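## Task

Take tube B, the one with the green cap sitting in rack RK position C2, and seat it fully down in bore C6 of mixer MX. Then press the mixer's START key and keep the tube in that bore until the green lamp on top of the mixer is off. Other people's tubes must stay fully seated in their bores and wells and must never be gripped. All stations must remain upright and level on the bench mat. Nothing counts if it only stays in place because the robot is holding it at the end. Finish by opening the gripper and moving the arm away.

## Robot and tools

Robot: one 6-joint arm with a two-finger parallel gripper. Joint order everywhere: waist, shoulder, elbow, wrist pitch, wrist yaw, wrist roll, then the gripper.

Scene frame: origin on the table surface right under the arm base; +z up; looking along +x, +y is to the left. The base may sit slightly tilted on the table.

Bench layout: the tube rack RK is closest to the base. Further back, left to right: spectrophotometer SP, magnet block MG, dry block DB, balance BAL, mixer MX. None is fastened, so any station can be shoved or tipped. For each station, row A is the row nearest its front and column 1 is its leftmost column as seen from that front. The START key is on the mixer's slanted front face. A green lamp on the mixer top is lit during a run; if the shaking block is touched or bumped, the run aborts and a red lamp lights, and you must press START again. Pressing START mid-run has no effect. Tubes must be pushed fully to the bottom of their bore. Loose objects may occasionally get a short external nudge.

Tool execute_actions, argument actions: a list holding zero or one item, plus optional pictures (true/false; images are included unless false).
- Empty list: no command, just reports the current state.
- Motion item: {"rows": [...], "steps": n}. rows is one list for the single arm, 1 to 15 rows; each row has exactly 7 numbers. The first six are absolute joint target angles in radians, in the joint order above, on the same scale as the Joint positions line (not offsets). The seventh is the gripper opening command, from -1 (closed) to +1 (fully open). steps is 1 to 15 (default 15), each step 1/30 s; one row per step, and the final row repeats if rows run out.
- Wait item: {"steps": n} with n up to 300; it sends nothing and returns when n steps have elapsed since the previous result (your reply time is included).
Stated joint ranges (rad): waist -2.880..2.880, shoulder 0.000..3.142, elbow 0.000..3.019, wrist pitch -1.693..1.571, wrist yaw -1.571..1.571, wrist roll -2.094..2.094. True ends may differ by up to 0.019. A target more than 0.019 beyond a stated end, and further out than the current angle, gets the whole call refused (nothing sent). Targets past the true end are clipped to it, reported as "joint sent to its limit" (possibly about an earlier, still-running move); absence of that line does not prove more travel exists.

Motion limits: each step, a joint target is held within a lead of its measured angle: waist 0.264, shoulder 0.32, elbow 0.276, wrist pitch 0.33, wrist yaw 0.186, wrist roll 0.522 rad. If targets would put the gripper over 70 mm from where it is measured, all are pulled back toward the measured angles. So big moves take several calls. Tiny commands of a few millimetres may produce no motion. The simulation keeps running while you think and write; the arm keeps heading for the last row sent until it stalls or a step is HELD, after which only a new action moves or presses it further. Fingers already moving keep moving.

Gripping: grip_measured is the measured finger opening on the command scale; Joint positions ends with the pad gap in metres (0.094 fully open), Joint velocities with its rate. Readings may carry a constant error of about 1 mm. Away from the ends, the fingers go where grip_measured equals your command. To hold something, command below grip_measured: roughly 0.03 below for a firm grip, less for a gentler one. Pad force tops out around 50-62 N (sometimes less; less on parts under about 2 mm thick), with a brief spike on first contact.

Result lines: "joint command not followed" means the clearance check altered or blocked targets (mounting blocks and posts count as the arm). HELD marks steps where some or all of your row was not sent. Joint torques are total drive outputs with per-joint offset, scale and noise, nonzero in free space, so treat contact inferences cautiously. MOTOR HOT appears from 85 °C; at 100 °C an OVER-TEMPERATURE FAULT stops motors and gripper and the arm drops. Avoid holding loads longer than needed.

Tool zoom_image: camera (cam_high, cam_low or cam_wrist) and region [x0, y0, x1, y1] in pixels of that camera's latest 504x504 image, origin top-left, at most 504 by 504. Returns an enlarged view.

Cameras: cam_high and cam_low are fixed, with pinhole+radial calibration given as K, D and T_world_to_cam in the scene frame (accurate to a few degrees and millimetres); cam_wrist is a fisheye on the hand with no given pose.

Tool finished_scene: scene = number of the current scene. Replying with no tool call ends everything.

Avoid: dropping or slamming tubes, hard collisions or heavy pushing, tipping or shifting stations, gripping others' tubes, touching the mixer block during a run, knocking anything off the table (this ends the scene). Prefer smooth, economical motion.

Each tool is called after "Emit:" by a JSON object that holds its "op" and its "data", one argument or row to a line.

## Session

Emit:
{"op": "execute_actions", "data": {
  "actions": []
}}

Scene clock: 0.00 s of 9600.00 s.
grip_measured=+1.000
Joint positions: [ 0.998  2.258  1.847 -1.05   0.252  2.02   0.094]
Joint velocities: [-0.015  0.005 -0.007 -0.007  0.051 -0.037  0.   ]
Joint torques (N m, as the arm reports them, + toward a larger angle): no reading

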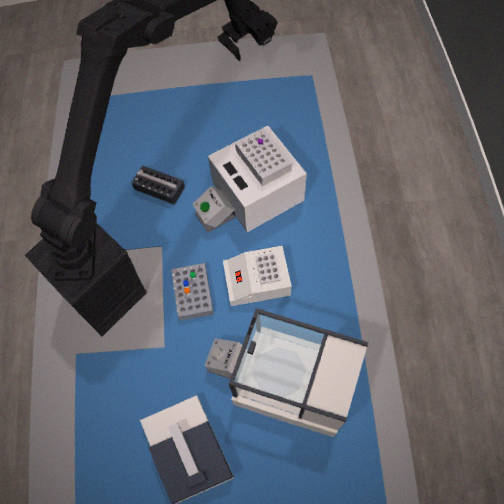

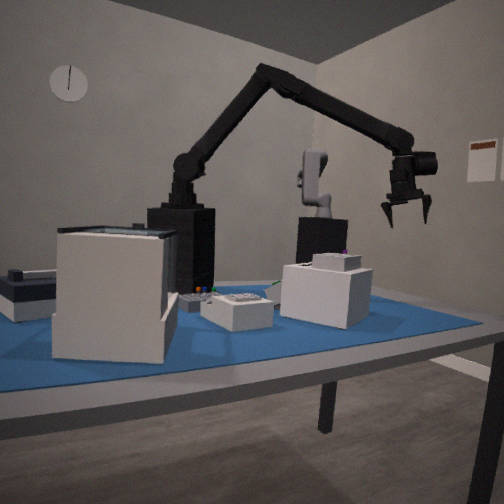

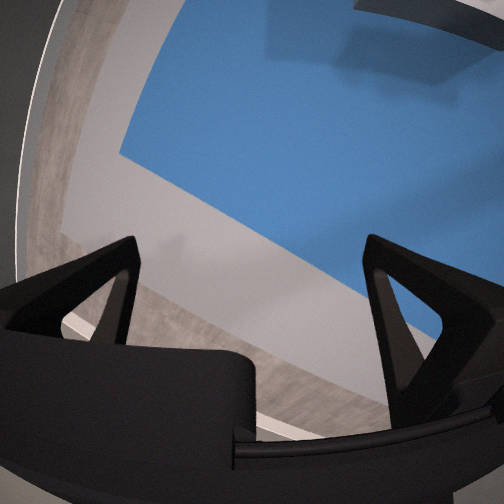

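Emit:
{"op": "zoom_image", "data": {
  "camera": "cam_high",
  "region": [150, 240, 250, 330]
}}

Emit:
{"op": "zoom_image", "data": {
  "camera": "cam_high",
  "region": [185, 115, 315, 245]
}}

Emit:
{"op": "zoom_image", "data": {
  "camera": "cam_low",
  "region": [260, 230, 390, 340]
}}

Region (150, 240, 250, 330) of cam_high's 504x504 image, scaled by 5.040, with more detail than that image has; it fills the top 454 rows of this view, and the rest is white.

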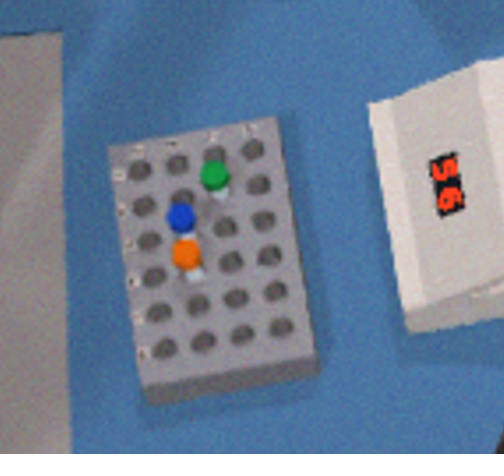

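Region (185, 115, 315, 245) of cam_high's 504x504 image, scaled by 3.877, with more detail than that image has.

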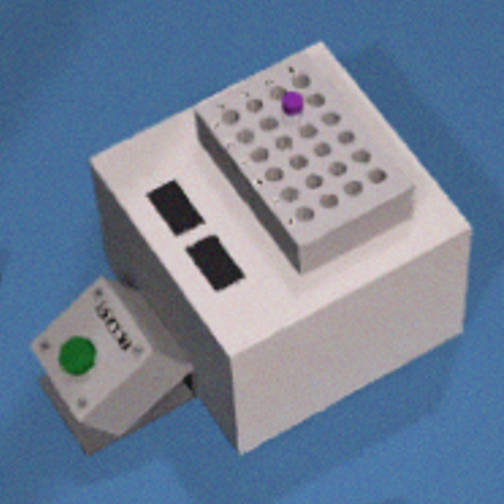

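Region (260, 230, 390, 340) of cam_low's 504x504 image, scaled by 3.877, with more detail than that image has; it fills the top 426 rows of this view, and the rest is white.

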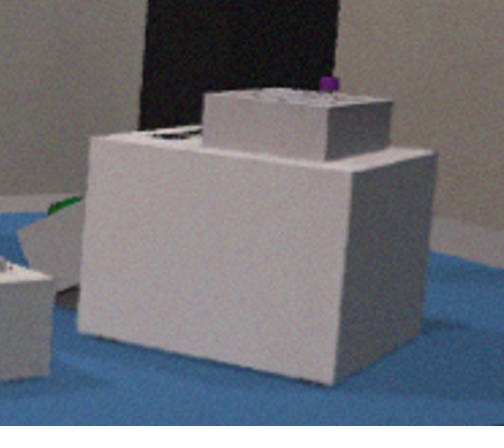

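Emit:
{"op": "execute_actions", "data": {
  "actions": [
    {"rows":[[0.99,2.24,1.84,-1.05,0.24,1.96,0.9],[0.98,2.22,1.82,-1.05,0.22,1.9,0.8],[0.96,2.19,1.79,-1.05,0.2,1.84,0.7],[0.94,2.16,1.76,-1.05,0.18,1.78,0.6],[0.92,2.13,1.73,-1.05,0.16,1.72,0.5],[0.9,2.1,1.7,-1.05,0.14,1.66,0.4],[0.88,2.07,1.67,-1.05,0.12,1.6,0.3],[0.85,2.04,1.64,-1.05,0.1,1.54,0.2],[0.82,2.01,1.61,-1.06,0.08,1.48,0.1],[0.79,1.98,1.58,-1.06,0.06,1.42,0],[0.76,1.95,1.55,-1.07,0.04,1.36,-0.1],[0.73,1.92,1.51,-1.07,0.02,1.3,-0.2],[0.7,1.89,1.47,-1.08,0,1.24,-0.3],[0.67,1.86,1.43,-1.08,0,1.18,-0.4],[0.64,1.83,1.39,-1.08,0,1.12,-0.45]],"steps":15}
  ],
  "pictures": false
}}

Emit:
{"op": "execute_actions", "data": {
  "actions": [
    {"rows":[[0.61,1.8,1.35,-1.08,0,1.06,-0.45],[0.58,1.77,1.31,-1.08,0,1.0,-0.45],[0.55,1.74,1.27,-1.08,0,0.94,-0.45],[0.52,1.71,1.23,-1.08,0,0.88,-0.45],[0.49,1.68,1.19,-1.07,0,0.82,-0.45],[0.46,1.65,1.15,-1.06,0,0.76,-0.45],[0.43,1.62,1.11,-1.05,0,0.7,-0.45],[0.4,1.59,1.07,-1.04,0,0.64,-0.45],[0.37,1.56,1.03,-1.03,0,0.58,-0.45],[0.34,1.53,0.99,-1.02,0,0.52,-0.45],[0.31,1.51,0.95,-1.0,0,0.46,-0.45],[0.28,1.49,0.91,-0.98,0,0.4,-0.45],[0.25,1.48,0.87,-0.95,0,0.34,-0.45],[0.22,1.48,0.83,-0.91,0,0.28,-0.45],[0.19,1.48,0.79,-0.87,0,0.22,-0.45]],"steps":15}
  ],
  "pictures": false
}}

Emit:
{"op": "execute_actions", "data": {
  "actions": [
    {"rows":[[0.16,1.48,0.75,-0.83,0,0.16,-0.45],[0.14,1.49,0.71,-0.78,0,0.1,-0.45],[0.12,1.5,0.67,-0.73,0,0.04,-0.45],[0.1,1.51,0.63,-0.68,0,-0.02,-0.45],[0.085,1.53,0.59,-0.62,0,-0.055,-0.45],[0.075,1.55,0.55,-0.56,0,-0.055,-0.45],[0.07,1.57,0.52,-0.51,0,-0.055,-0.45],[0.067,1.6,0.49,-0.45,0,-0.055,-0.45],[0.065,1.63,0.465,-0.39,0,-0.055,-0.45],[0.065,1.66,0.445,-0.34,0,-0.055,-0.45],[0.065,1.69,0.43,-0.3,0,-0.055,-0.45],[0.065,1.72,0.415,-0.25,0,-0.055,-0.45],[0.065,1.75,0.405,-0.21,0,-0.055,-0.45],[0.065,1.78,0.4,-0.17,0,-0.055,-0.45],[0.065,1.805,0.4,-0.14,0,-0.055,-0.45]],"steps":15}
  ],
  "pictures": false
}}

Emit:
{"op": "execute_actions", "data": {
  "actions": [
    {"rows":[[0.065,1.815,0.4,-0.13,0,-0.055,-0.45],[0.065,1.826,0.4,-0.118,0,-0.055,-0.45]],"steps":15}
  ]
}}

Emit:
{"op": "zoom_image", "data": {
  "camera": "cam_low",
  "region": [170, 220, 270, 320]
}}

Scene clock: 19.20 s of 9600.00 s.
grip_measured=-0.421
Joint positions: [ 0.78   1.976  1.51  -1.05   0.018  1.492  0.027]
Joint velocities: [-0.904 -0.894 -0.882 -0.007 -0.139 -1.267 -0.054]
Joint torques (N m, as the arm reports them, + toward a larger angle): [ -0.57 -23.56   8.06  -0.32   0.01  -0.08]
Steps of this call (steps 1 to 561: nothing new was sent; steps 562 to 576: all 15 steps of this action). Readings (joint positions):
562: [0.998 2.258 1.846 -1.050 0.247 2.012]
563: [0.997 2.256 1.841 -1.050 0.234 1.993]
565: [0.993 2.237 1.805 -1.050 0.195 1.932]
569: [0.952 2.156 1.685 -1.050 0.122 1.777]
576: the state above

Scene clock: 19.70 s of 9600.00 s.
grip_measured=-0.448
Joint positions: [ 0.228  1.466  0.856 -0.955  0.004  0.51   0.026]
Joint velocities: [-0.796 -0.347 -1.062  0.955  0.022 -1.927  0.   ]
Joint torques (N m, as the arm reports them, + toward a larger angle): [ 0.76 -9.13  7.45  0.66 -0.19 -0.06]
Steps of this call (steps 1 to 15: all 15 steps of this action). Readings (joint positions):
1: [0.749 1.944 1.477 -1.050 0.013 1.444]
2: [0.715 1.912 1.442 -1.051 0.010 1.394]
4: [0.645 1.845 1.366 -1.051 0.007 1.287]
8: [0.492 1.699 1.188 -1.050 0.005 1.029]
15: the state above

Scene clock: 20.20 s of 9600.00 s.
grip_measured=-0.448
Joint positions: [ 0.073  1.764  0.397 -0.236  0.003 -0.019  0.026]
Joint velocities: [-0.005  0.845 -0.144  1.067 -0.066 -0.198  0.   ]
Joint torques (N m, as the arm reports them, + toward a larger angle): [ -1.41 -11.58   2.87   0.55  -0.16  -0.12]
Steps of this call (steps 1 to 15: all 15 steps of this action). Readings (joint positions):
1: [0.202 1.458 0.818 -0.919 0.004 0.444]
2: [0.178 1.458 0.780 -0.877 0.004 0.379]
4: [0.137 1.471 0.701 -0.783 0.003 0.252]
8: [0.081 1.545 0.543 -0.570 0.003 0.077]
15: the state above

Scene clock: 20.70 s of 9600.00 s.
grip_measured=-0.448
Joint positions: [ 0.073  1.834  0.395 -0.135  0.002 -0.044  0.026]
Joint velocities: [-0.005 -0.005 -0.017 -0.007 -0.007 -0.037 -0.001]
Joint torques (N m, as the arm reports them, + toward a larger angle): [ -1.49 -11.61   1.7    0.61  -0.16  -0.11]
Steps of this call (steps 1 to 15: all 15 steps of this action). Readings (joint positions):
1: [0.073 1.790 0.394 -0.204 0.002 -0.024]
2: [0.073 1.811 0.394 -0.180 0.002 -0.028]
4: [0.073 1.833 0.394 -0.151 0.002 -0.034]
8: [0.073 1.834 0.395 -0.136 0.002 -0.040]
15: the state above

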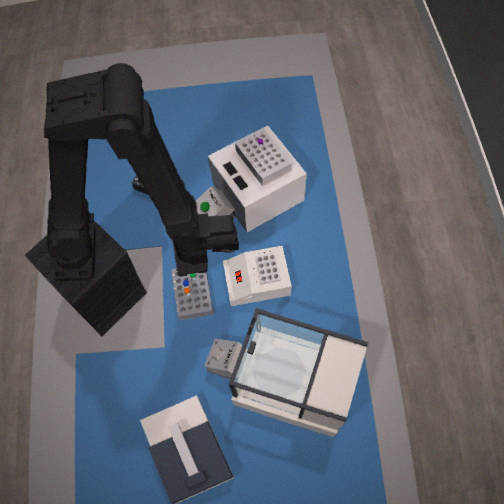

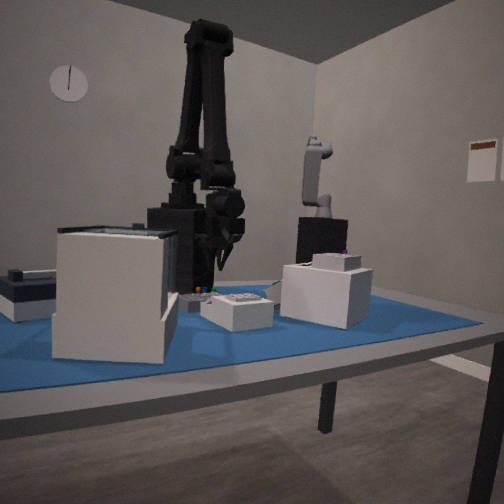

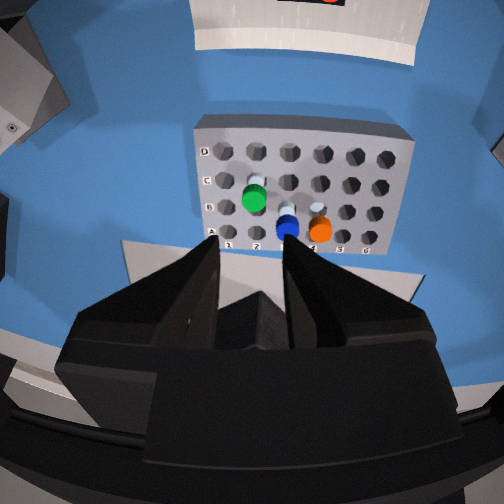

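Region (170, 220, 270, 320) of cam_low's 504x504 image, scaled by 5.040, with more detail than that image has.

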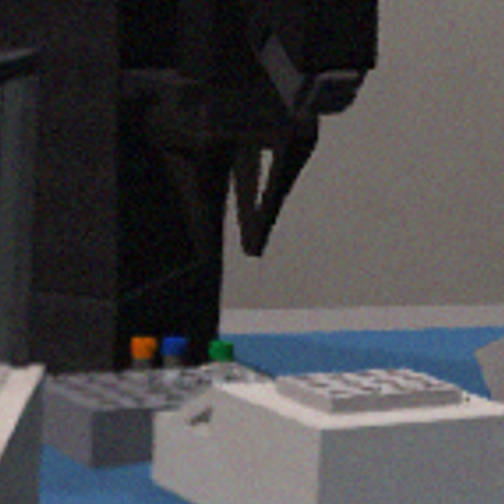

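Emit:
{"op": "execute_actions", "data": {
  "actions": [
    {"rows":[[0.062,1.84,0.403,-0.105,0,-0.04,-0.5],[0.06,1.855,0.405,-0.09,0,-0.03,-0.5],[0.06,1.87,0.407,-0.077,0,-0.02,-0.5],[0.06,1.89,0.41,-0.06,0,-0.02,-0.5],[0.06,1.91,0.413,-0.043,0,-0.02,-0.5],[0.06,1.93,0.416,-0.026,0,-0.02,-0.5],[0.06,1.95,0.419,-0.009,0,-0.02,-0.5],[0.06,1.97,0.423,0.007,0,-0.02,-0.5],[0.06,1.99,0.427,0.023,0,-0.02,-0.5],[0.06,2.01,0.43,0.04,0,-0.02,-0.5],[0.06,2.025,0.432,0.053,0,-0.02,-0.5],[0.06,2.034,0.433,0.063,0,-0.02,-0.5]],"steps":15}
  ],
  "pictures": false
}}

Emit:
{"op": "execute_actions", "data": {
  "actions": [
    {"steps":10}
  ]
}}

Emit:
{"op": "zoom_image", "data": {
  "camera": "cam_low",
  "region": [170, 220, 270, 320]
}}

Scene clock: 27.37 s of 9600.00 s.
grip_measured=-0.498
Joint positions: [ 0.073  2.038  0.429  0.04   0.002 -0.031  0.024]
Joint velocities: [-0.015  0.063  0.002  0.027 -0.051  0.007 -0.   ]
Joint torques (N m, as the arm reports them, + toward a larger angle): [ -1.98 -12.79   0.15   0.78  -0.15   0.14]
Steps of this call (steps 1 to 15: the robot went on to your last target; steps 16 to 185: nothing new was sent; steps 186 to 200: all 15 steps of this action). Readings (joint positions):
186: [0.073 1.834 0.395 -0.132 0.002 -0.044]
187: [0.073 1.836 0.395 -0.126 0.002 -0.044]
189: [0.073 1.848 0.397 -0.102 0.002 -0.039]
193: [0.073 1.921 0.411 -0.039 0.002 -0.034]
200: the state above

Scene clock: 27.70 s of 9600.00 s.
grip_measured=-0.498
Joint positions: [ 0.073  2.039  0.429  0.046  0.002 -0.03   0.024]
Joint velocities: [ 0.015 -0.005  0.002  0.002  0.095  0.095 -0.002]
Joint torques (N m, as the arm reports them, + toward a larger angle): [ -1.94 -12.51   0.22   0.66  -0.15   0.13]
Steps of this call (steps 1 to 10: the robot went on to your last target). Readings (joint positions):
1: [0.073 2.039 0.429 0.041 0.002 -0.031]
2: [0.073 2.039 0.429 0.042 0.002 -0.031]
4: [0.073 2.039 0.429 0.045 0.002 -0.031]
8: [0.073 2.039 0.429 0.046 0.002 -0.030]
10: the state above

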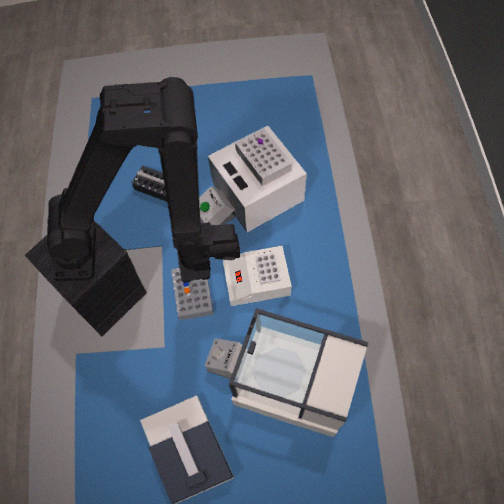

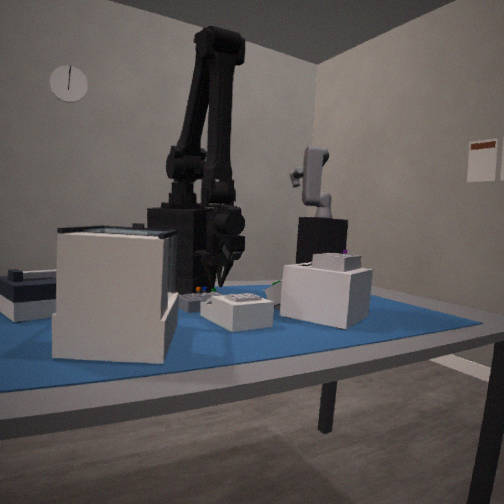

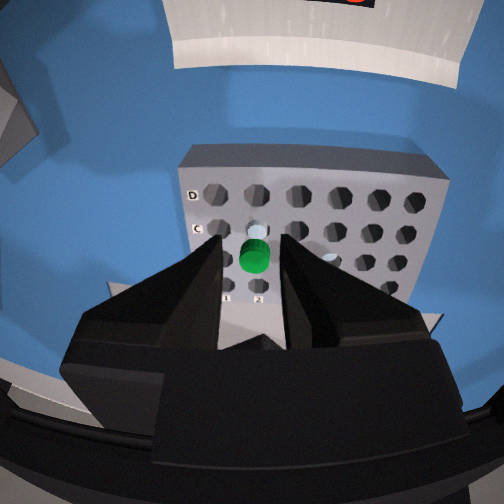

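Region (170, 220, 270, 320) of cam_low's 504x504 image, scaled by 5.040, with more detail than that image has.

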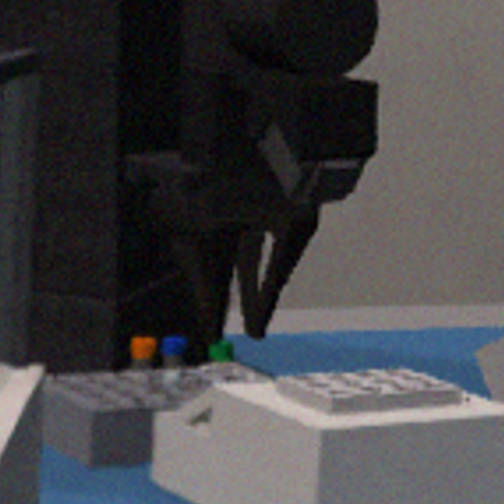

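Emit:
{"op": "execute_actions", "data": {
  "actions": [
    {"rows":[[0.057,2.04,0.426,0.066,0,-0.02,-0.5],[0.054,2.047,0.422,0.072,0,-0.02,-0.5],[0.054,2.054,0.42,0.079,0,-0.02,-0.5],[0.054,2.061,0.418,0.086,0,-0.02,-0.5],[0.054,2.068,0.418,0.093,0,-0.02,-0.5],[0.054,2.075,0.418,0.1,0,-0.02,-0.5],[0.054,2.082,0.418,0.107,0,-0.02,-0.5],[0.054,2.088,0.418,0.113,0,-0.02,-0.5]],"steps":15}
  ]
}}

Emit:
{"op": "zoom_image", "data": {
  "camera": "cam_low",
  "region": [170, 220, 270, 320]
}}

Scene clock: 31.77 s of 9600.00 s.
grip_measured=-0.498
Joint positions: [ 0.07   2.084  0.427  0.095  0.002 -0.03   0.024]
Joint velocities: [-0.005 -0.015 -0.002  0.002 -0.007  0.037  0.   ]
Joint torques (N m, as the arm reports them, + toward a larger angle): [ -2.07 -11.67  -1.24   0.76  -0.16   0.12]
Steps of this call (steps 1 to 15: the robot went on to your last target; steps 16 to 107: nothing new was sent; steps 108 to 122: all 15 steps of this action). Readings (joint positions):
108: [0.073 2.039 0.429 0.047 0.002 -0.030]
109: [0.073 2.039 0.429 0.049 0.002 -0.030]
111: [0.071 2.041 0.429 0.058 0.002 -0.030]
115: [0.070 2.064 0.429 0.085 0.002 -0.030]
122: the state above

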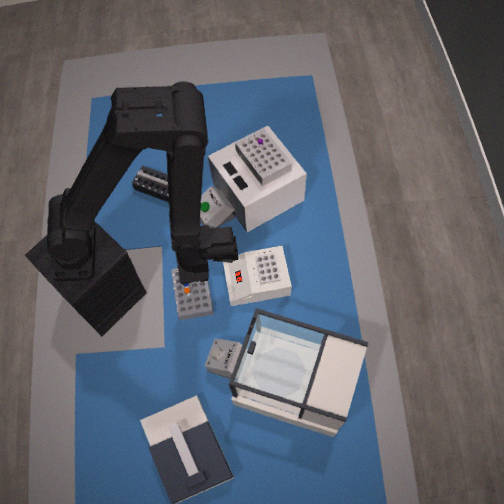

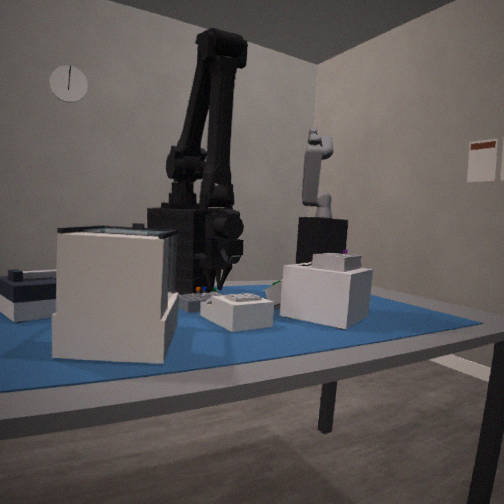

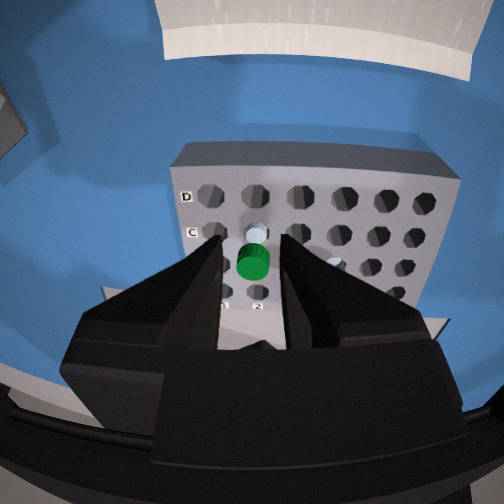

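Region (170, 220, 270, 320) of cam_low's 504x504 image, scaled by 5.040, with more detail than that image has.

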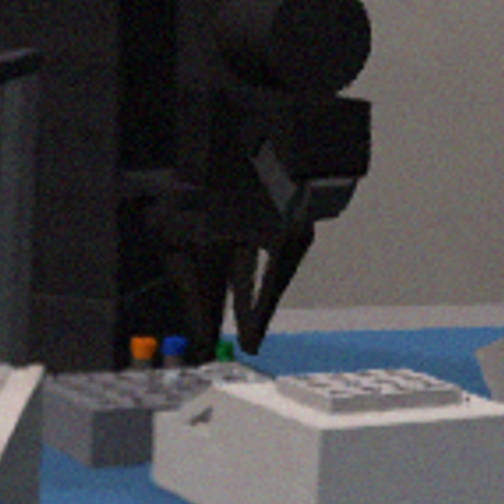

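Emit:
{"op": "execute_actions", "data": {
  "actions": [
    {"rows":[[0.054,2.093,0.418,0.117,0,-0.02,-0.5],[0.054,2.098,0.418,0.122,0,-0.02,-0.5],[0.054,2.098,0.418,0.122,0,-0.02,-0.55],[0.054,2.098,0.418,0.122,0,-0.02,-0.6],[0.054,2.098,0.418,0.122,0,-0.02,-0.64],[0.054,2.098,0.418,0.122,0,-0.02,-0.68],[0.054,2.098,0.418,0.122,0,-0.02,-0.71],[0.054,2.098,0.418,0.122,0,-0.02,-0.73],[0.054,2.098,0.418,0.122,0,-0.02,-0.75],[0.054,2.098,0.418,0.122,0,-0.02,-0.77],[0.054,2.098,0.418,0.122,0,-0.02,-0.79],[0.054,2.098,0.418,0.122,0,-0.02,-0.805]],"steps":15}
  ],
  "pictures": false
}}

Emit:
{"op": "execute_actions", "data": {
  "actions": [
    {"rows":[[0.054,2.085,0.417,0.105,0,-0.02,-0.805],[0.054,2.075,0.416,0.09,0,-0.02,-0.805],[0.054,2.065,0.414,0.08,0,-0.02,-0.805],[0.054,2.055,0.412,0.071,0,-0.02,-0.805],[0.054,2.045,0.41,0.063,0,-0.02,-0.805],[0.054,2.035,0.408,0.055,0,-0.02,-0.805],[0.054,2.025,0.406,0.047,0,-0.02,-0.805],[0.054,2.015,0.404,0.039,0,-0.02,-0.805],[0.054,2.005,0.402,0.031,0,-0.02,-0.805],[0.054,1.995,0.4,0.023,0,-0.02,-0.805],[0.054,1.985,0.398,0.015,0,-0.02,-0.805],[0.054,1.975,0.396,0.007,0,-0.02,-0.805]],"steps":15}
  ]
}}

Scene clock: 38.13 s of 9600.00 s.
grip_measured=-0.788
Joint positions: [ 0.07   2.089  0.427  0.104  0.002 -0.03   0.01 ]
Joint velocities: [-0.005  0.005 -0.017  0.002 -0.037 -0.007  0.001]
Joint torques (N m, as the arm reports them, + toward a larger angle): [ -1.97 -11.02  -1.34   0.65  -0.15   0.13]
Steps of this call (steps 1 to 15: the robot went on to your last target; steps 16 to 176: nothing new was sent; steps 177 to 191: all 15 steps of this action). Readings (joint positions):
177: [0.070 2.084 0.427 0.097 0.002 -0.030]
178: [0.070 2.084 0.427 0.099 0.002 -0.030]
180: [0.070 2.086 0.427 0.103 0.002 -0.030]
184: [0.070 2.089 0.427 0.104 0.002 -0.030]
191: the state above

Scene clock: 38.63 s of 9600.00 s.
grip_measured=-0.788
Joint positions: [ 0.07   1.985  0.403  0.025  0.    -0.03   0.01 ]
Joint velocities: [-0.005 -0.093 -0.022 -0.046 -0.022  0.037 -0.001]
Joint torques (N m, as the arm reports them, + toward a larger angle): [ -1.64 -11.98  -0.38  -0.4   -0.09   0.12]
Steps of this call (steps 1 to 15: all 15 steps of this action). Readings (joint positions):
1: [0.070 2.089 0.427 0.104 0.002 -0.030]
2: [0.070 2.089 0.427 0.104 0.002 -0.030]
4: [0.070 2.086 0.427 0.098 0.002 -0.030]
8: [0.070 2.053 0.421 0.070 0.002 -0.030]
15: the state above

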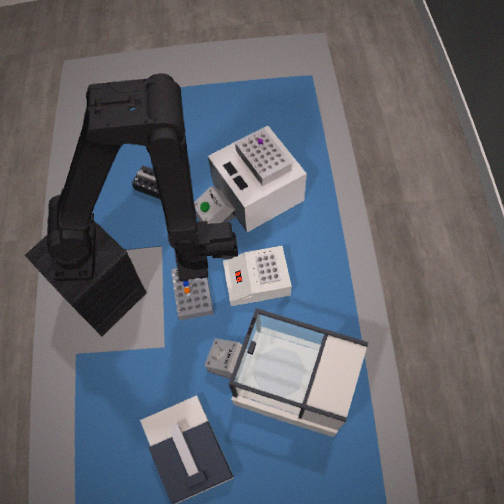

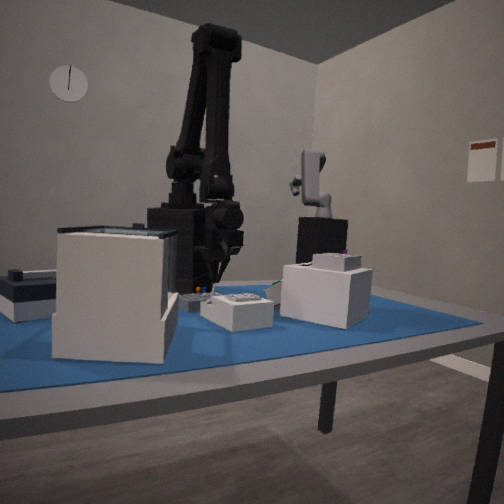

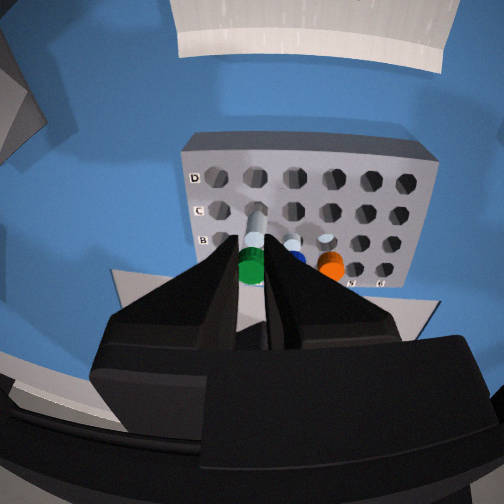

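Emit:
{"op": "execute_actions", "data": {
  "actions": []
}}

Scene clock: 46.37 s of 9600.00 s.
grip_measured=-0.788
Joint positions: [ 0.07   1.984  0.403  0.022  0.    -0.03   0.01 ]
Joint velocities: [-0.005 -0.005 -0.012 -0.012 -0.11   0.037  0.   ]
Joint torques (N m, as the arm reports them, + toward a larger angle): [ -1.98 -12.15  -0.43  -0.37  -0.1    0.12]
Steps of this call (steps 1 to 15: the robot went on to your last target; steps 16 to 232: nothing new was sent). Readings (joint positions):
1: [0.070 1.984 0.403 0.024 0.000 -0.030]
2: [0.070 1.984 0.403 0.023 0.000 -0.030]
4: [0.070 1.984 0.403 0.022 0.000 -0.030]
8: [0.070 1.984 0.403 0.022 0.000 -0.030]
232: the state above
The arm was judged still, so your last target was given up. Only a new action makes it travel on or press farther. Fingers that are still opening or closing keep moving.

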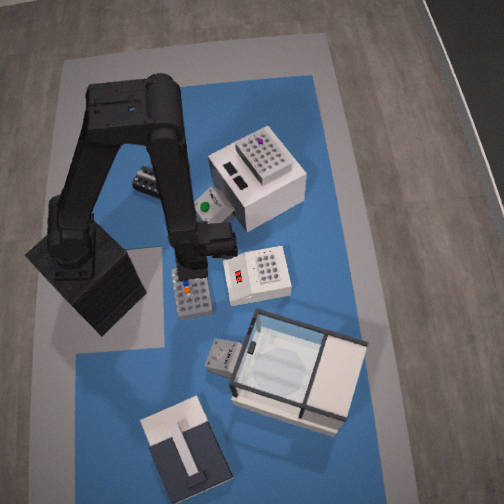

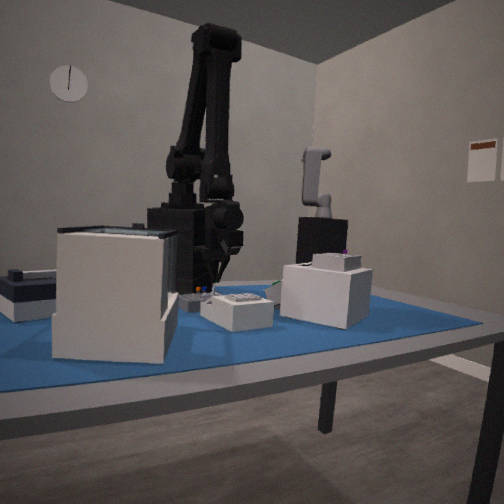

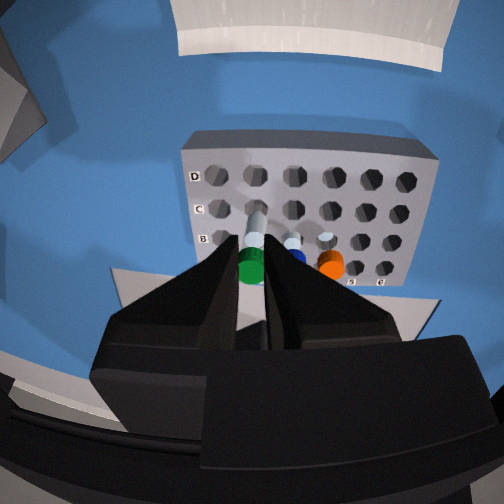

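Emit:
{"op": "execute_actions", "data": {
  "actions": [
    {"rows":[[0.06,1.96,0.394,-0.005,0,-0.02,-0.805],[0.06,1.945,0.392,-0.018,0,-0.02,-0.805],[0.06,1.93,0.39,-0.031,0,-0.02,-0.805],[0.06,1.915,0.388,-0.044,0,-0.02,-0.805],[0.06,1.9,0.386,-0.057,0,-0.02,-0.805],[0.06,1.885,0.384,-0.07,0,-0.02,-0.805],[0.06,1.87,0.382,-0.083,0,-0.02,-0.805],[0.06,1.85,0.38,-0.1,0,-0.02,-0.805],[0.06,1.83,0.378,-0.118,0,-0.02,-0.805],[0.06,1.81,0.376,-0.136,0,-0.02,-0.805],[0.06,1.79,0.374,-0.154,0,-0.02,-0.805],[0.06,1.77,0.374,-0.173,0,-0.02,-0.805],[0.06,1.75,0.375,-0.195,0,-0.02,-0.805],[0.06,1.73,0.378,-0.22,0,-0.02,-0.805],[0.06,1.71,0.382,-0.245,0,-0.02,-0.805]]}
  ],
  "pictures": false
}}

Emit:
{"op": "execute_actions", "data": {
  "actions": [
    {"rows":[[0.06,1.68,0.39,-0.28,0,-0.02,-0.805],[0.06,1.65,0.4,-0.32,0,-0.02,-0.805],[0.06,1.62,0.415,-0.365,0,-0.02,-0.805],[0.06,1.59,0.43,-0.41,0,-0.02,-0.805],[0.07,1.56,0.45,-0.46,0,-0.02,-0.805],[0.09,1.53,0.475,-0.515,0,-0.02,-0.805],[0.11,1.5,0.5,-0.57,0,-0.02,-0.805],[0.14,1.475,0.53,-0.625,0,-0.02,-0.805],[0.17,1.45,0.56,-0.68,0,-0.02,-0.805],[0.2,1.43,0.59,-0.73,0,-0.02,-0.805],[0.23,1.41,0.62,-0.78,0,-0.02,-0.805],[0.26,1.395,0.65,-0.825,0,-0.02,-0.805],[0.29,1.385,0.68,-0.865,0,-0.02,-0.805],[0.32,1.38,0.71,-0.9,0,-0.02,-0.805],[0.35,1.38,0.74,-0.93,0,-0.02,-0.805]]}
  ],
  "pictures": false
}}

Emit:
{"op": "execute_actions", "data": {
  "actions": [
    {"rows":[[0.38,1.385,0.78,-0.96,0,-0.02,-0.805],[0.41,1.395,0.82,-0.99,0,-0.02,-0.805],[0.435,1.41,0.86,-1.015,0,-0.02,-0.805],[0.455,1.425,0.9,-1.04,0,-0.02,-0.805],[0.475,1.44,0.94,-1.06,0,-0.02,-0.805],[0.49,1.46,0.98,-1.07,0,-0.02,-0.805],[0.5,1.49,1.02,-1.075,0,-0.02,-0.805],[0.505,1.52,1.06,-1.08,0,-0.02,-0.805],[0.505,1.555,1.1,-1.08,0,-0.02,-0.805],[0.505,1.59,1.14,-1.08,0,-0.02,-0.805],[0.505,1.625,1.18,-1.08,0,-0.02,-0.805],[0.505,1.66,1.21,-1.075,0,-0.02,-0.805],[0.505,1.69,1.235,-1.07,0,-0.02,-0.805]]}
  ],
  "pictures": false
}}

Emit:
{"op": "execute_actions", "data": {
  "actions": [
    {"rows":[[0.505,1.72,1.26,-1.06,0,-0.02,-0.805],[0.505,1.745,1.28,-1.05,0,-0.02,-0.805],[0.505,1.77,1.295,-1.035,0,-0.02,-0.805],[0.505,1.79,1.305,-1.02,0,-0.02,-0.805],[0.505,1.81,1.31,-1.0,0,-0.02,-0.805],[0.505,1.83,1.315,-0.985,0,-0.02,-0.805]]}
  ]
}}

Scene clock: 54.60 s of 9600.00 s.
grip_measured=-0.788
Joint positions: [ 0.07   1.756  0.38  -0.186  0.    -0.03   0.01 ]
Joint velocities: [ 0.005 -0.591  0.007 -0.628  0.037 -0.007 -0.   ]
Joint torques (N m, as the arm reports them, + toward a larger angle): [ -1.62 -11.21   1.87  -0.31  -0.09   0.12]
Steps of this call (steps 1 to 232: nothing new was sent; steps 233 to 247: all 15 steps of this action). Readings (joint positions):
233: [0.070 1.983 0.403 0.020 0.000 -0.030]
234: [0.070 1.980 0.403 0.013 0.000 -0.030]
236: [0.070 1.964 0.400 -0.008 0.000 -0.030]
240: [0.070 1.898 0.388 -0.059 0.000 -0.030]
247: the state above

Scene clock: 55.10 s of 9600.00 s.
grip_measured=-0.788
Joint positions: [ 0.283  1.391  0.666 -0.844  0.001 -0.029  0.01 ]
Joint velocities: [ 0.962 -0.278  0.906 -1.033 -0.081 -0.007 -0.   ]
Joint torques (N m, as the arm reports them, + toward a larger angle): [  0.28 -10.26   8.35  -0.3   -0.11   0.1 ]
Steps of this call (steps 1 to 15: all 15 steps of this action). Readings (joint positions):
1: [0.070 1.734 0.380 -0.212 0.000 -0.030]
2: [0.070 1.711 0.381 -0.242 0.000 -0.030]
4: [0.070 1.658 0.388 -0.320 0.000 -0.030]
8: [0.081 1.539 0.447 -0.516 0.001 -0.030]
15: the state above

Scene clock: 55.60 s of 9600.00 s.
grip_measured=-0.788
Joint positions: [ 0.505  1.671  1.208 -1.063  0.001 -0.029  0.01 ]
Joint velocities: [ 0.005  0.659  0.364 -0.012  0.007 -0.037  0.   ]
Joint torques (N m, as the arm reports them, + toward a larger angle): [ -0.4  -18.94   8.53  -0.04  -0.07   0.11]
Steps of this call (steps 1 to 15: all 15 steps of this action). Readings (joint positions):
1: [0.316 1.385 0.698 -0.879 0.001 -0.029]
2: [0.347 1.384 0.732 -0.913 0.001 -0.029]
4: [0.405 1.392 0.800 -0.973 0.001 -0.029]
8: [0.486 1.452 0.952 -1.050 0.001 -0.029]
15: the state above

Scene clock: 56.10 s of 9600.00 s.
grip_measured=-0.788
Joint positions: [ 0.505  1.844  1.27  -1.     0.001 -0.029  0.01 ]
Joint velocities: [-0.005 -0.005  0.012 -0.007  0.007  0.007  0.001]
Joint torques (N m, as the arm reports them, + toward a larger angle): [  0.03 -20.28  11.32   0.64  -0.11   0.1 ]
Steps of this call (steps 1 to 15: all 15 steps of this action). Readings (joint positions):
1: [0.505 1.691 1.217 -1.063 0.001 -0.029]
2: [0.505 1.708 1.222 -1.063 0.001 -0.029]
4: [0.505 1.745 1.236 -1.057 0.001 -0.029]
8: [0.505 1.821 1.266 -1.009 0.001 -0.029]
15: the state above

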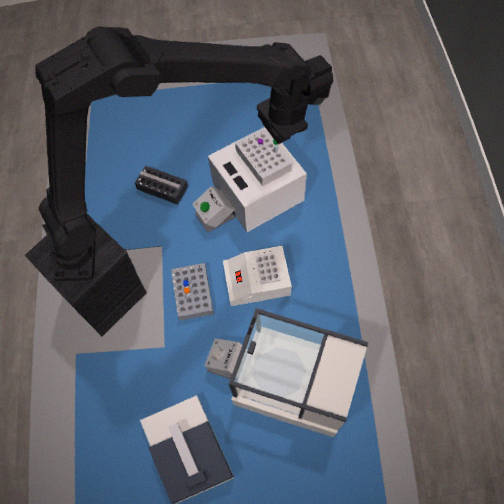

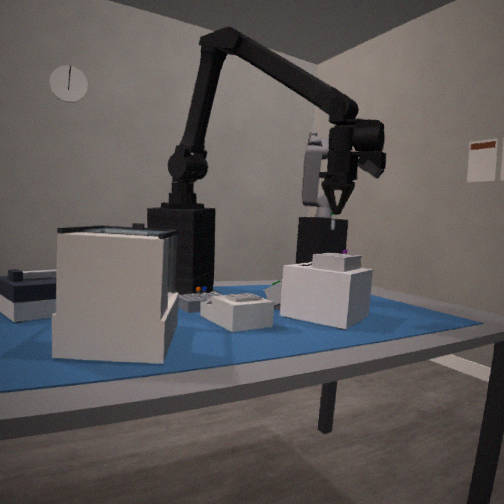

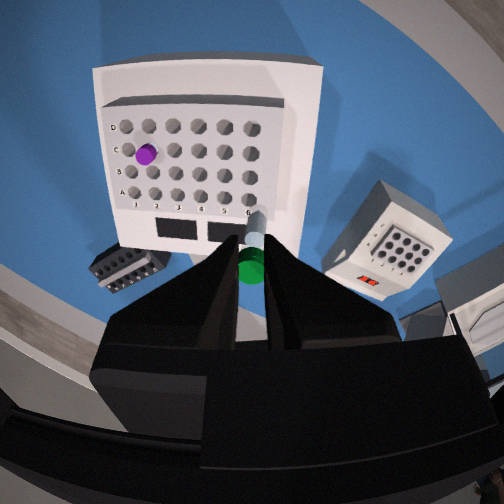

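Emit:
{"op": "execute_actions", "data": {
  "actions": [
    {"rows":[[0.505,1.85,1.27,-0.97,0,-0.02,-0.805],[0.505,1.86,1.262,-0.955,0,-0.02,-0.805],[0.505,1.868,1.255,-0.94,0,-0.02,-0.805],[0.505,1.875,1.25,-0.93,0,-0.02,-0.805]]}
  ]
}}

Scene clock: 59.13 s of 9600.00 s.
grip_measured=-0.788
Joint positions: [ 0.505  1.872  1.246 -0.948  0.001 -0.029  0.01 ]
Joint velocities: [ 0.005 -0.015 -0.002  0.007  0.051 -0.007 -0.001]
Joint torques (N m, as the arm reports them, + toward a larger angle): [  0.27 -19.24   7.78   0.66  -0.1    0.1 ]
Steps of this call (steps 1 to 15: the robot went on to your last target; steps 16 to 76: nothing new was sent; steps 77 to 91: all 15 steps of this action). Readings (joint positions):
77: [0.505 1.844 1.270 -0.998 0.001 -0.029]
78: [0.505 1.845 1.268 -0.991 0.001 -0.029]
80: [0.505 1.847 1.262 -0.968 0.001 -0.029]
84: [0.505 1.862 1.251 -0.949 0.001 -0.029]
91: the state above

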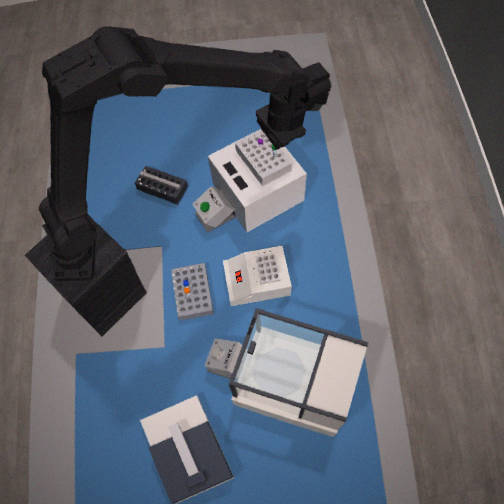

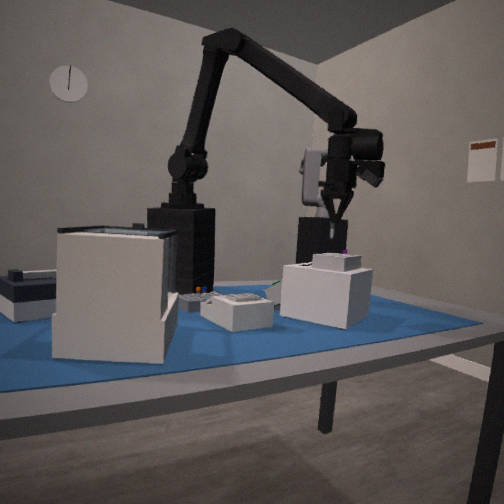

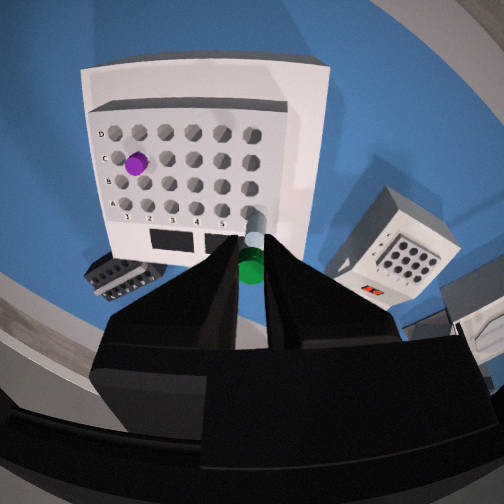

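Emit:
{"op": "execute_actions", "data": {
  "actions": [
    {"rows":[[0.512,1.885,1.29,-0.925,0,-0.02,-0.805],[0.517,1.895,1.3,-0.92,0,-0.02,-0.805],[0.52,1.905,1.31,-0.915,0,-0.02,-0.805],[0.52,1.915,1.32,-0.91,0,-0.02,-0.805],[0.52,1.925,1.325,-0.905,0,-0.02,-0.805],[0.52,1.932,1.325,-0.905,0,-0.02,-0.805]]}
  ]
}}

Emit:
{"op": "zoom_image", "data": {
  "camera": "cam_low",
  "region": [290,200,390,300]
}}

Scene clock: 65.07 s of 9600.00 s.
grip_measured=-0.788
Joint positions: [ 0.505  1.93   1.287 -0.919  0.001 -0.029  0.01 ]
Joint velocities: [ 0.005 -0.024 -0.002  0.022 -0.037  0.022 -0.   ]
Joint torques (N m, as the arm reports them, + toward a larger angle): [  1.45 -19.32  10.56   0.61  -0.11   0.11]
Steps of this call (steps 1 to 15: the robot went on to your last target; steps 16 to 163: nothing new was sent; steps 164 to 178: all 15 steps of this action). Readings (joint positions):
164: [0.505 1.872 1.246 -0.947 0.001 -0.029]
165: [0.505 1.874 1.247 -0.945 0.001 -0.029]
167: [0.505 1.882 1.256 -0.939 0.001 -0.029]
171: [0.505 1.915 1.285 -0.921 0.001 -0.029]
178: the state above

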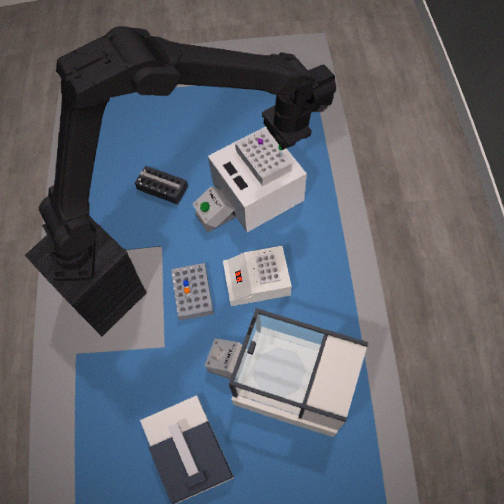

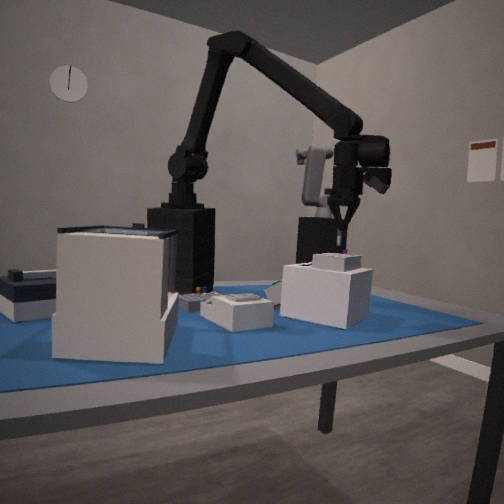

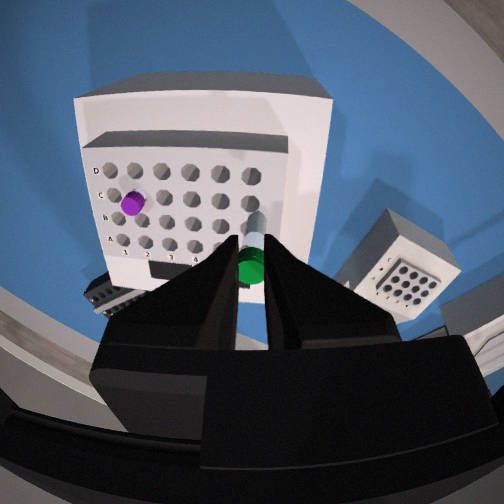

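Region (290, 200, 390, 300) of cam_low's 504x504 image, scaled by 5.040, with more detail than that image has.

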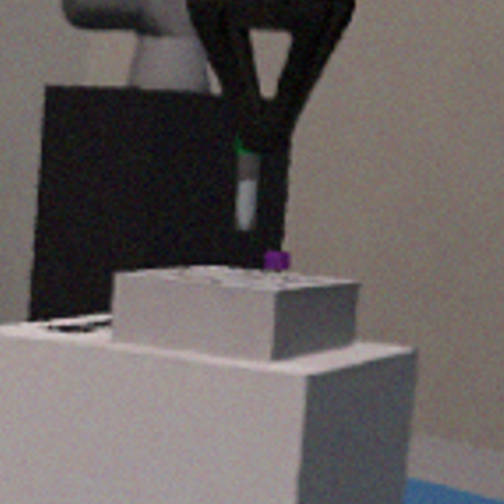

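Emit:
{"op": "execute_actions", "data": {
  "actions": [
    {"rows":[[0.525,1.94,1.29,-0.895,0,-0.02,-0.805],[0.53,1.945,1.283,-0.885,0,-0.02,-0.805],[0.53,1.95,1.279,-0.878,0,-0.02,-0.805]]}
  ]
}}

Emit:
{"op": "zoom_image", "data": {
  "camera": "cam_wrist",
  "region": [190,160,320,290]
}}

Emit:
{"op": "zoom_image", "data": {
  "camera": "cam_low",
  "region": [290,200,390,300]
}}

Scene clock: 68.00 s of 9600.00 s.
grip_measured=-0.788
Joint positions: [ 0.515  1.942  1.278 -0.896  0.001 -0.029  0.01 ]
Joint velocities: [-0.005 -0.015 -0.007  0.002  0.066 -0.022 -0.001]
Joint torques (N m, as the arm reports them, + toward a larger angle): [  1.58 -19.07   7.41   0.78  -0.13   0.1 ]
Steps of this call (steps 1 to 15: the robot went on to your last target; steps 16 to 73: nothing new was sent; steps 74 to 88: all 15 steps of this action). Readings (joint positions):
74: [0.505 1.930 1.287 -0.918 0.001 -0.029]
75: [0.506 1.930 1.286 -0.914 0.001 -0.029]
77: [0.508 1.932 1.284 -0.902 0.001 -0.029]
81: [0.513 1.938 1.280 -0.896 0.001 -0.029]
88: the state above

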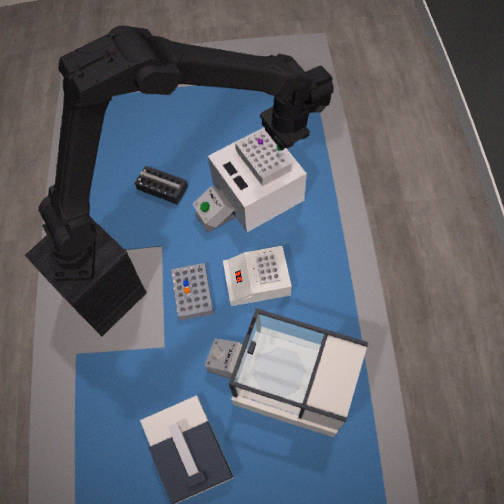

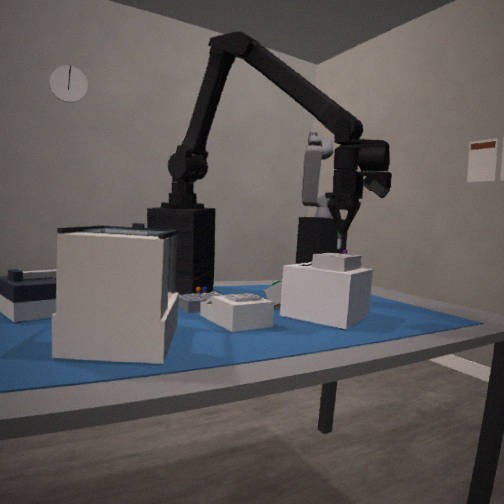

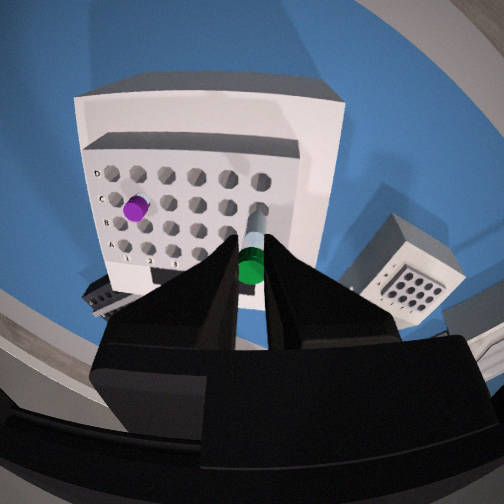

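Region (190, 160, 320, 290) of cam_wrist's 504x504 image, scaled by 3.877, with more detail than that image has.

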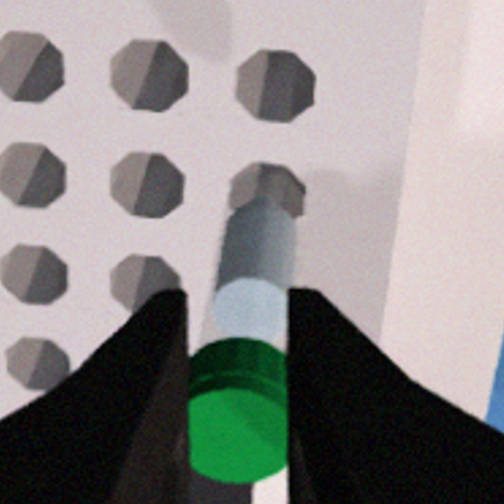

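Region (290, 200, 390, 300) of cam_low's 504x504 image, scaled by 5.040, with more detail than that image has.

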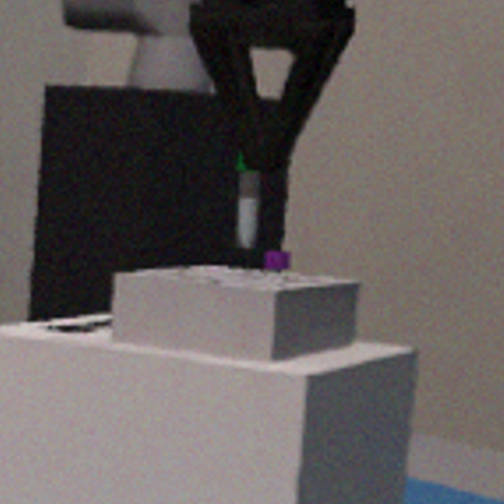

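Emit:
{"op": "execute_actions", "data": {
  "actions": [
    {"rows":[[0.51,1.955,1.275,-0.87,0,-0.02,-0.805],[0.502,1.96,1.271,-0.862,0,-0.02,-0.805],[0.502,1.963,1.268,-0.856,0,-0.02,-0.805]]}
  ]
}}

Emit:
{"op": "zoom_image", "data": {
  "camera": "cam_wrist",
  "region": [190,160,320,290]
}}

Scene clock: 70.90 s of 9600.00 s.
grip_measured=-0.788
Joint positions: [ 0.515  1.956  1.266 -0.874  0.001 -0.029  0.01 ]
Joint velocities: [ 0.005 -0.015  0.002  0.002  0.037 -0.007 -0.001]
Joint torques (N m, as the arm reports them, + toward a larger angle): [ -0.75 -18.79   7.26   0.72  -0.12   0.11]
Steps of this call (steps 1 to 15: the robot went on to your last target; steps 16 to 72: nothing new was sent; steps 73 to 87: all 15 steps of this action). Readings (joint positions):
73: [0.515 1.942 1.277 -0.894 0.001 -0.029]
74: [0.515 1.943 1.276 -0.890 0.001 -0.029]
76: [0.515 1.944 1.273 -0.879 0.001 -0.029]
80: [0.515 1.952 1.268 -0.874 0.001 -0.029]
87: the state above

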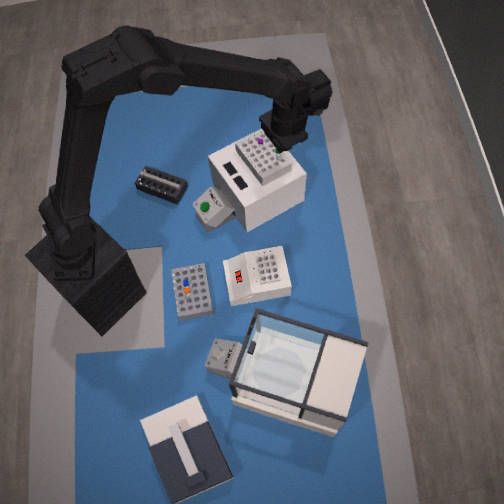

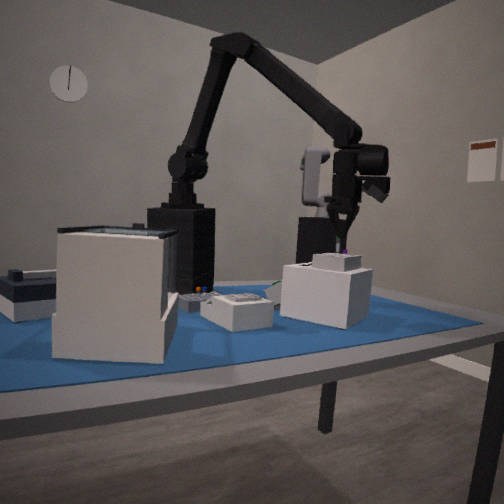

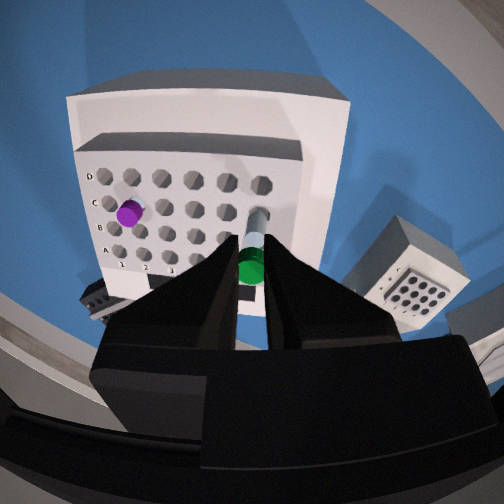

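Region (190, 160, 320, 290) of cam_wrist's 504x504 image, scaled by 3.877, with more detail than that image has.

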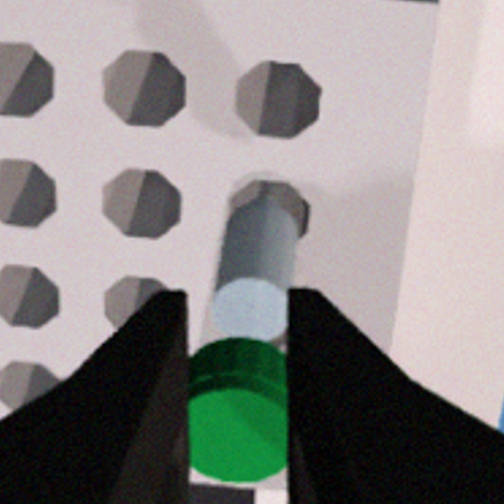

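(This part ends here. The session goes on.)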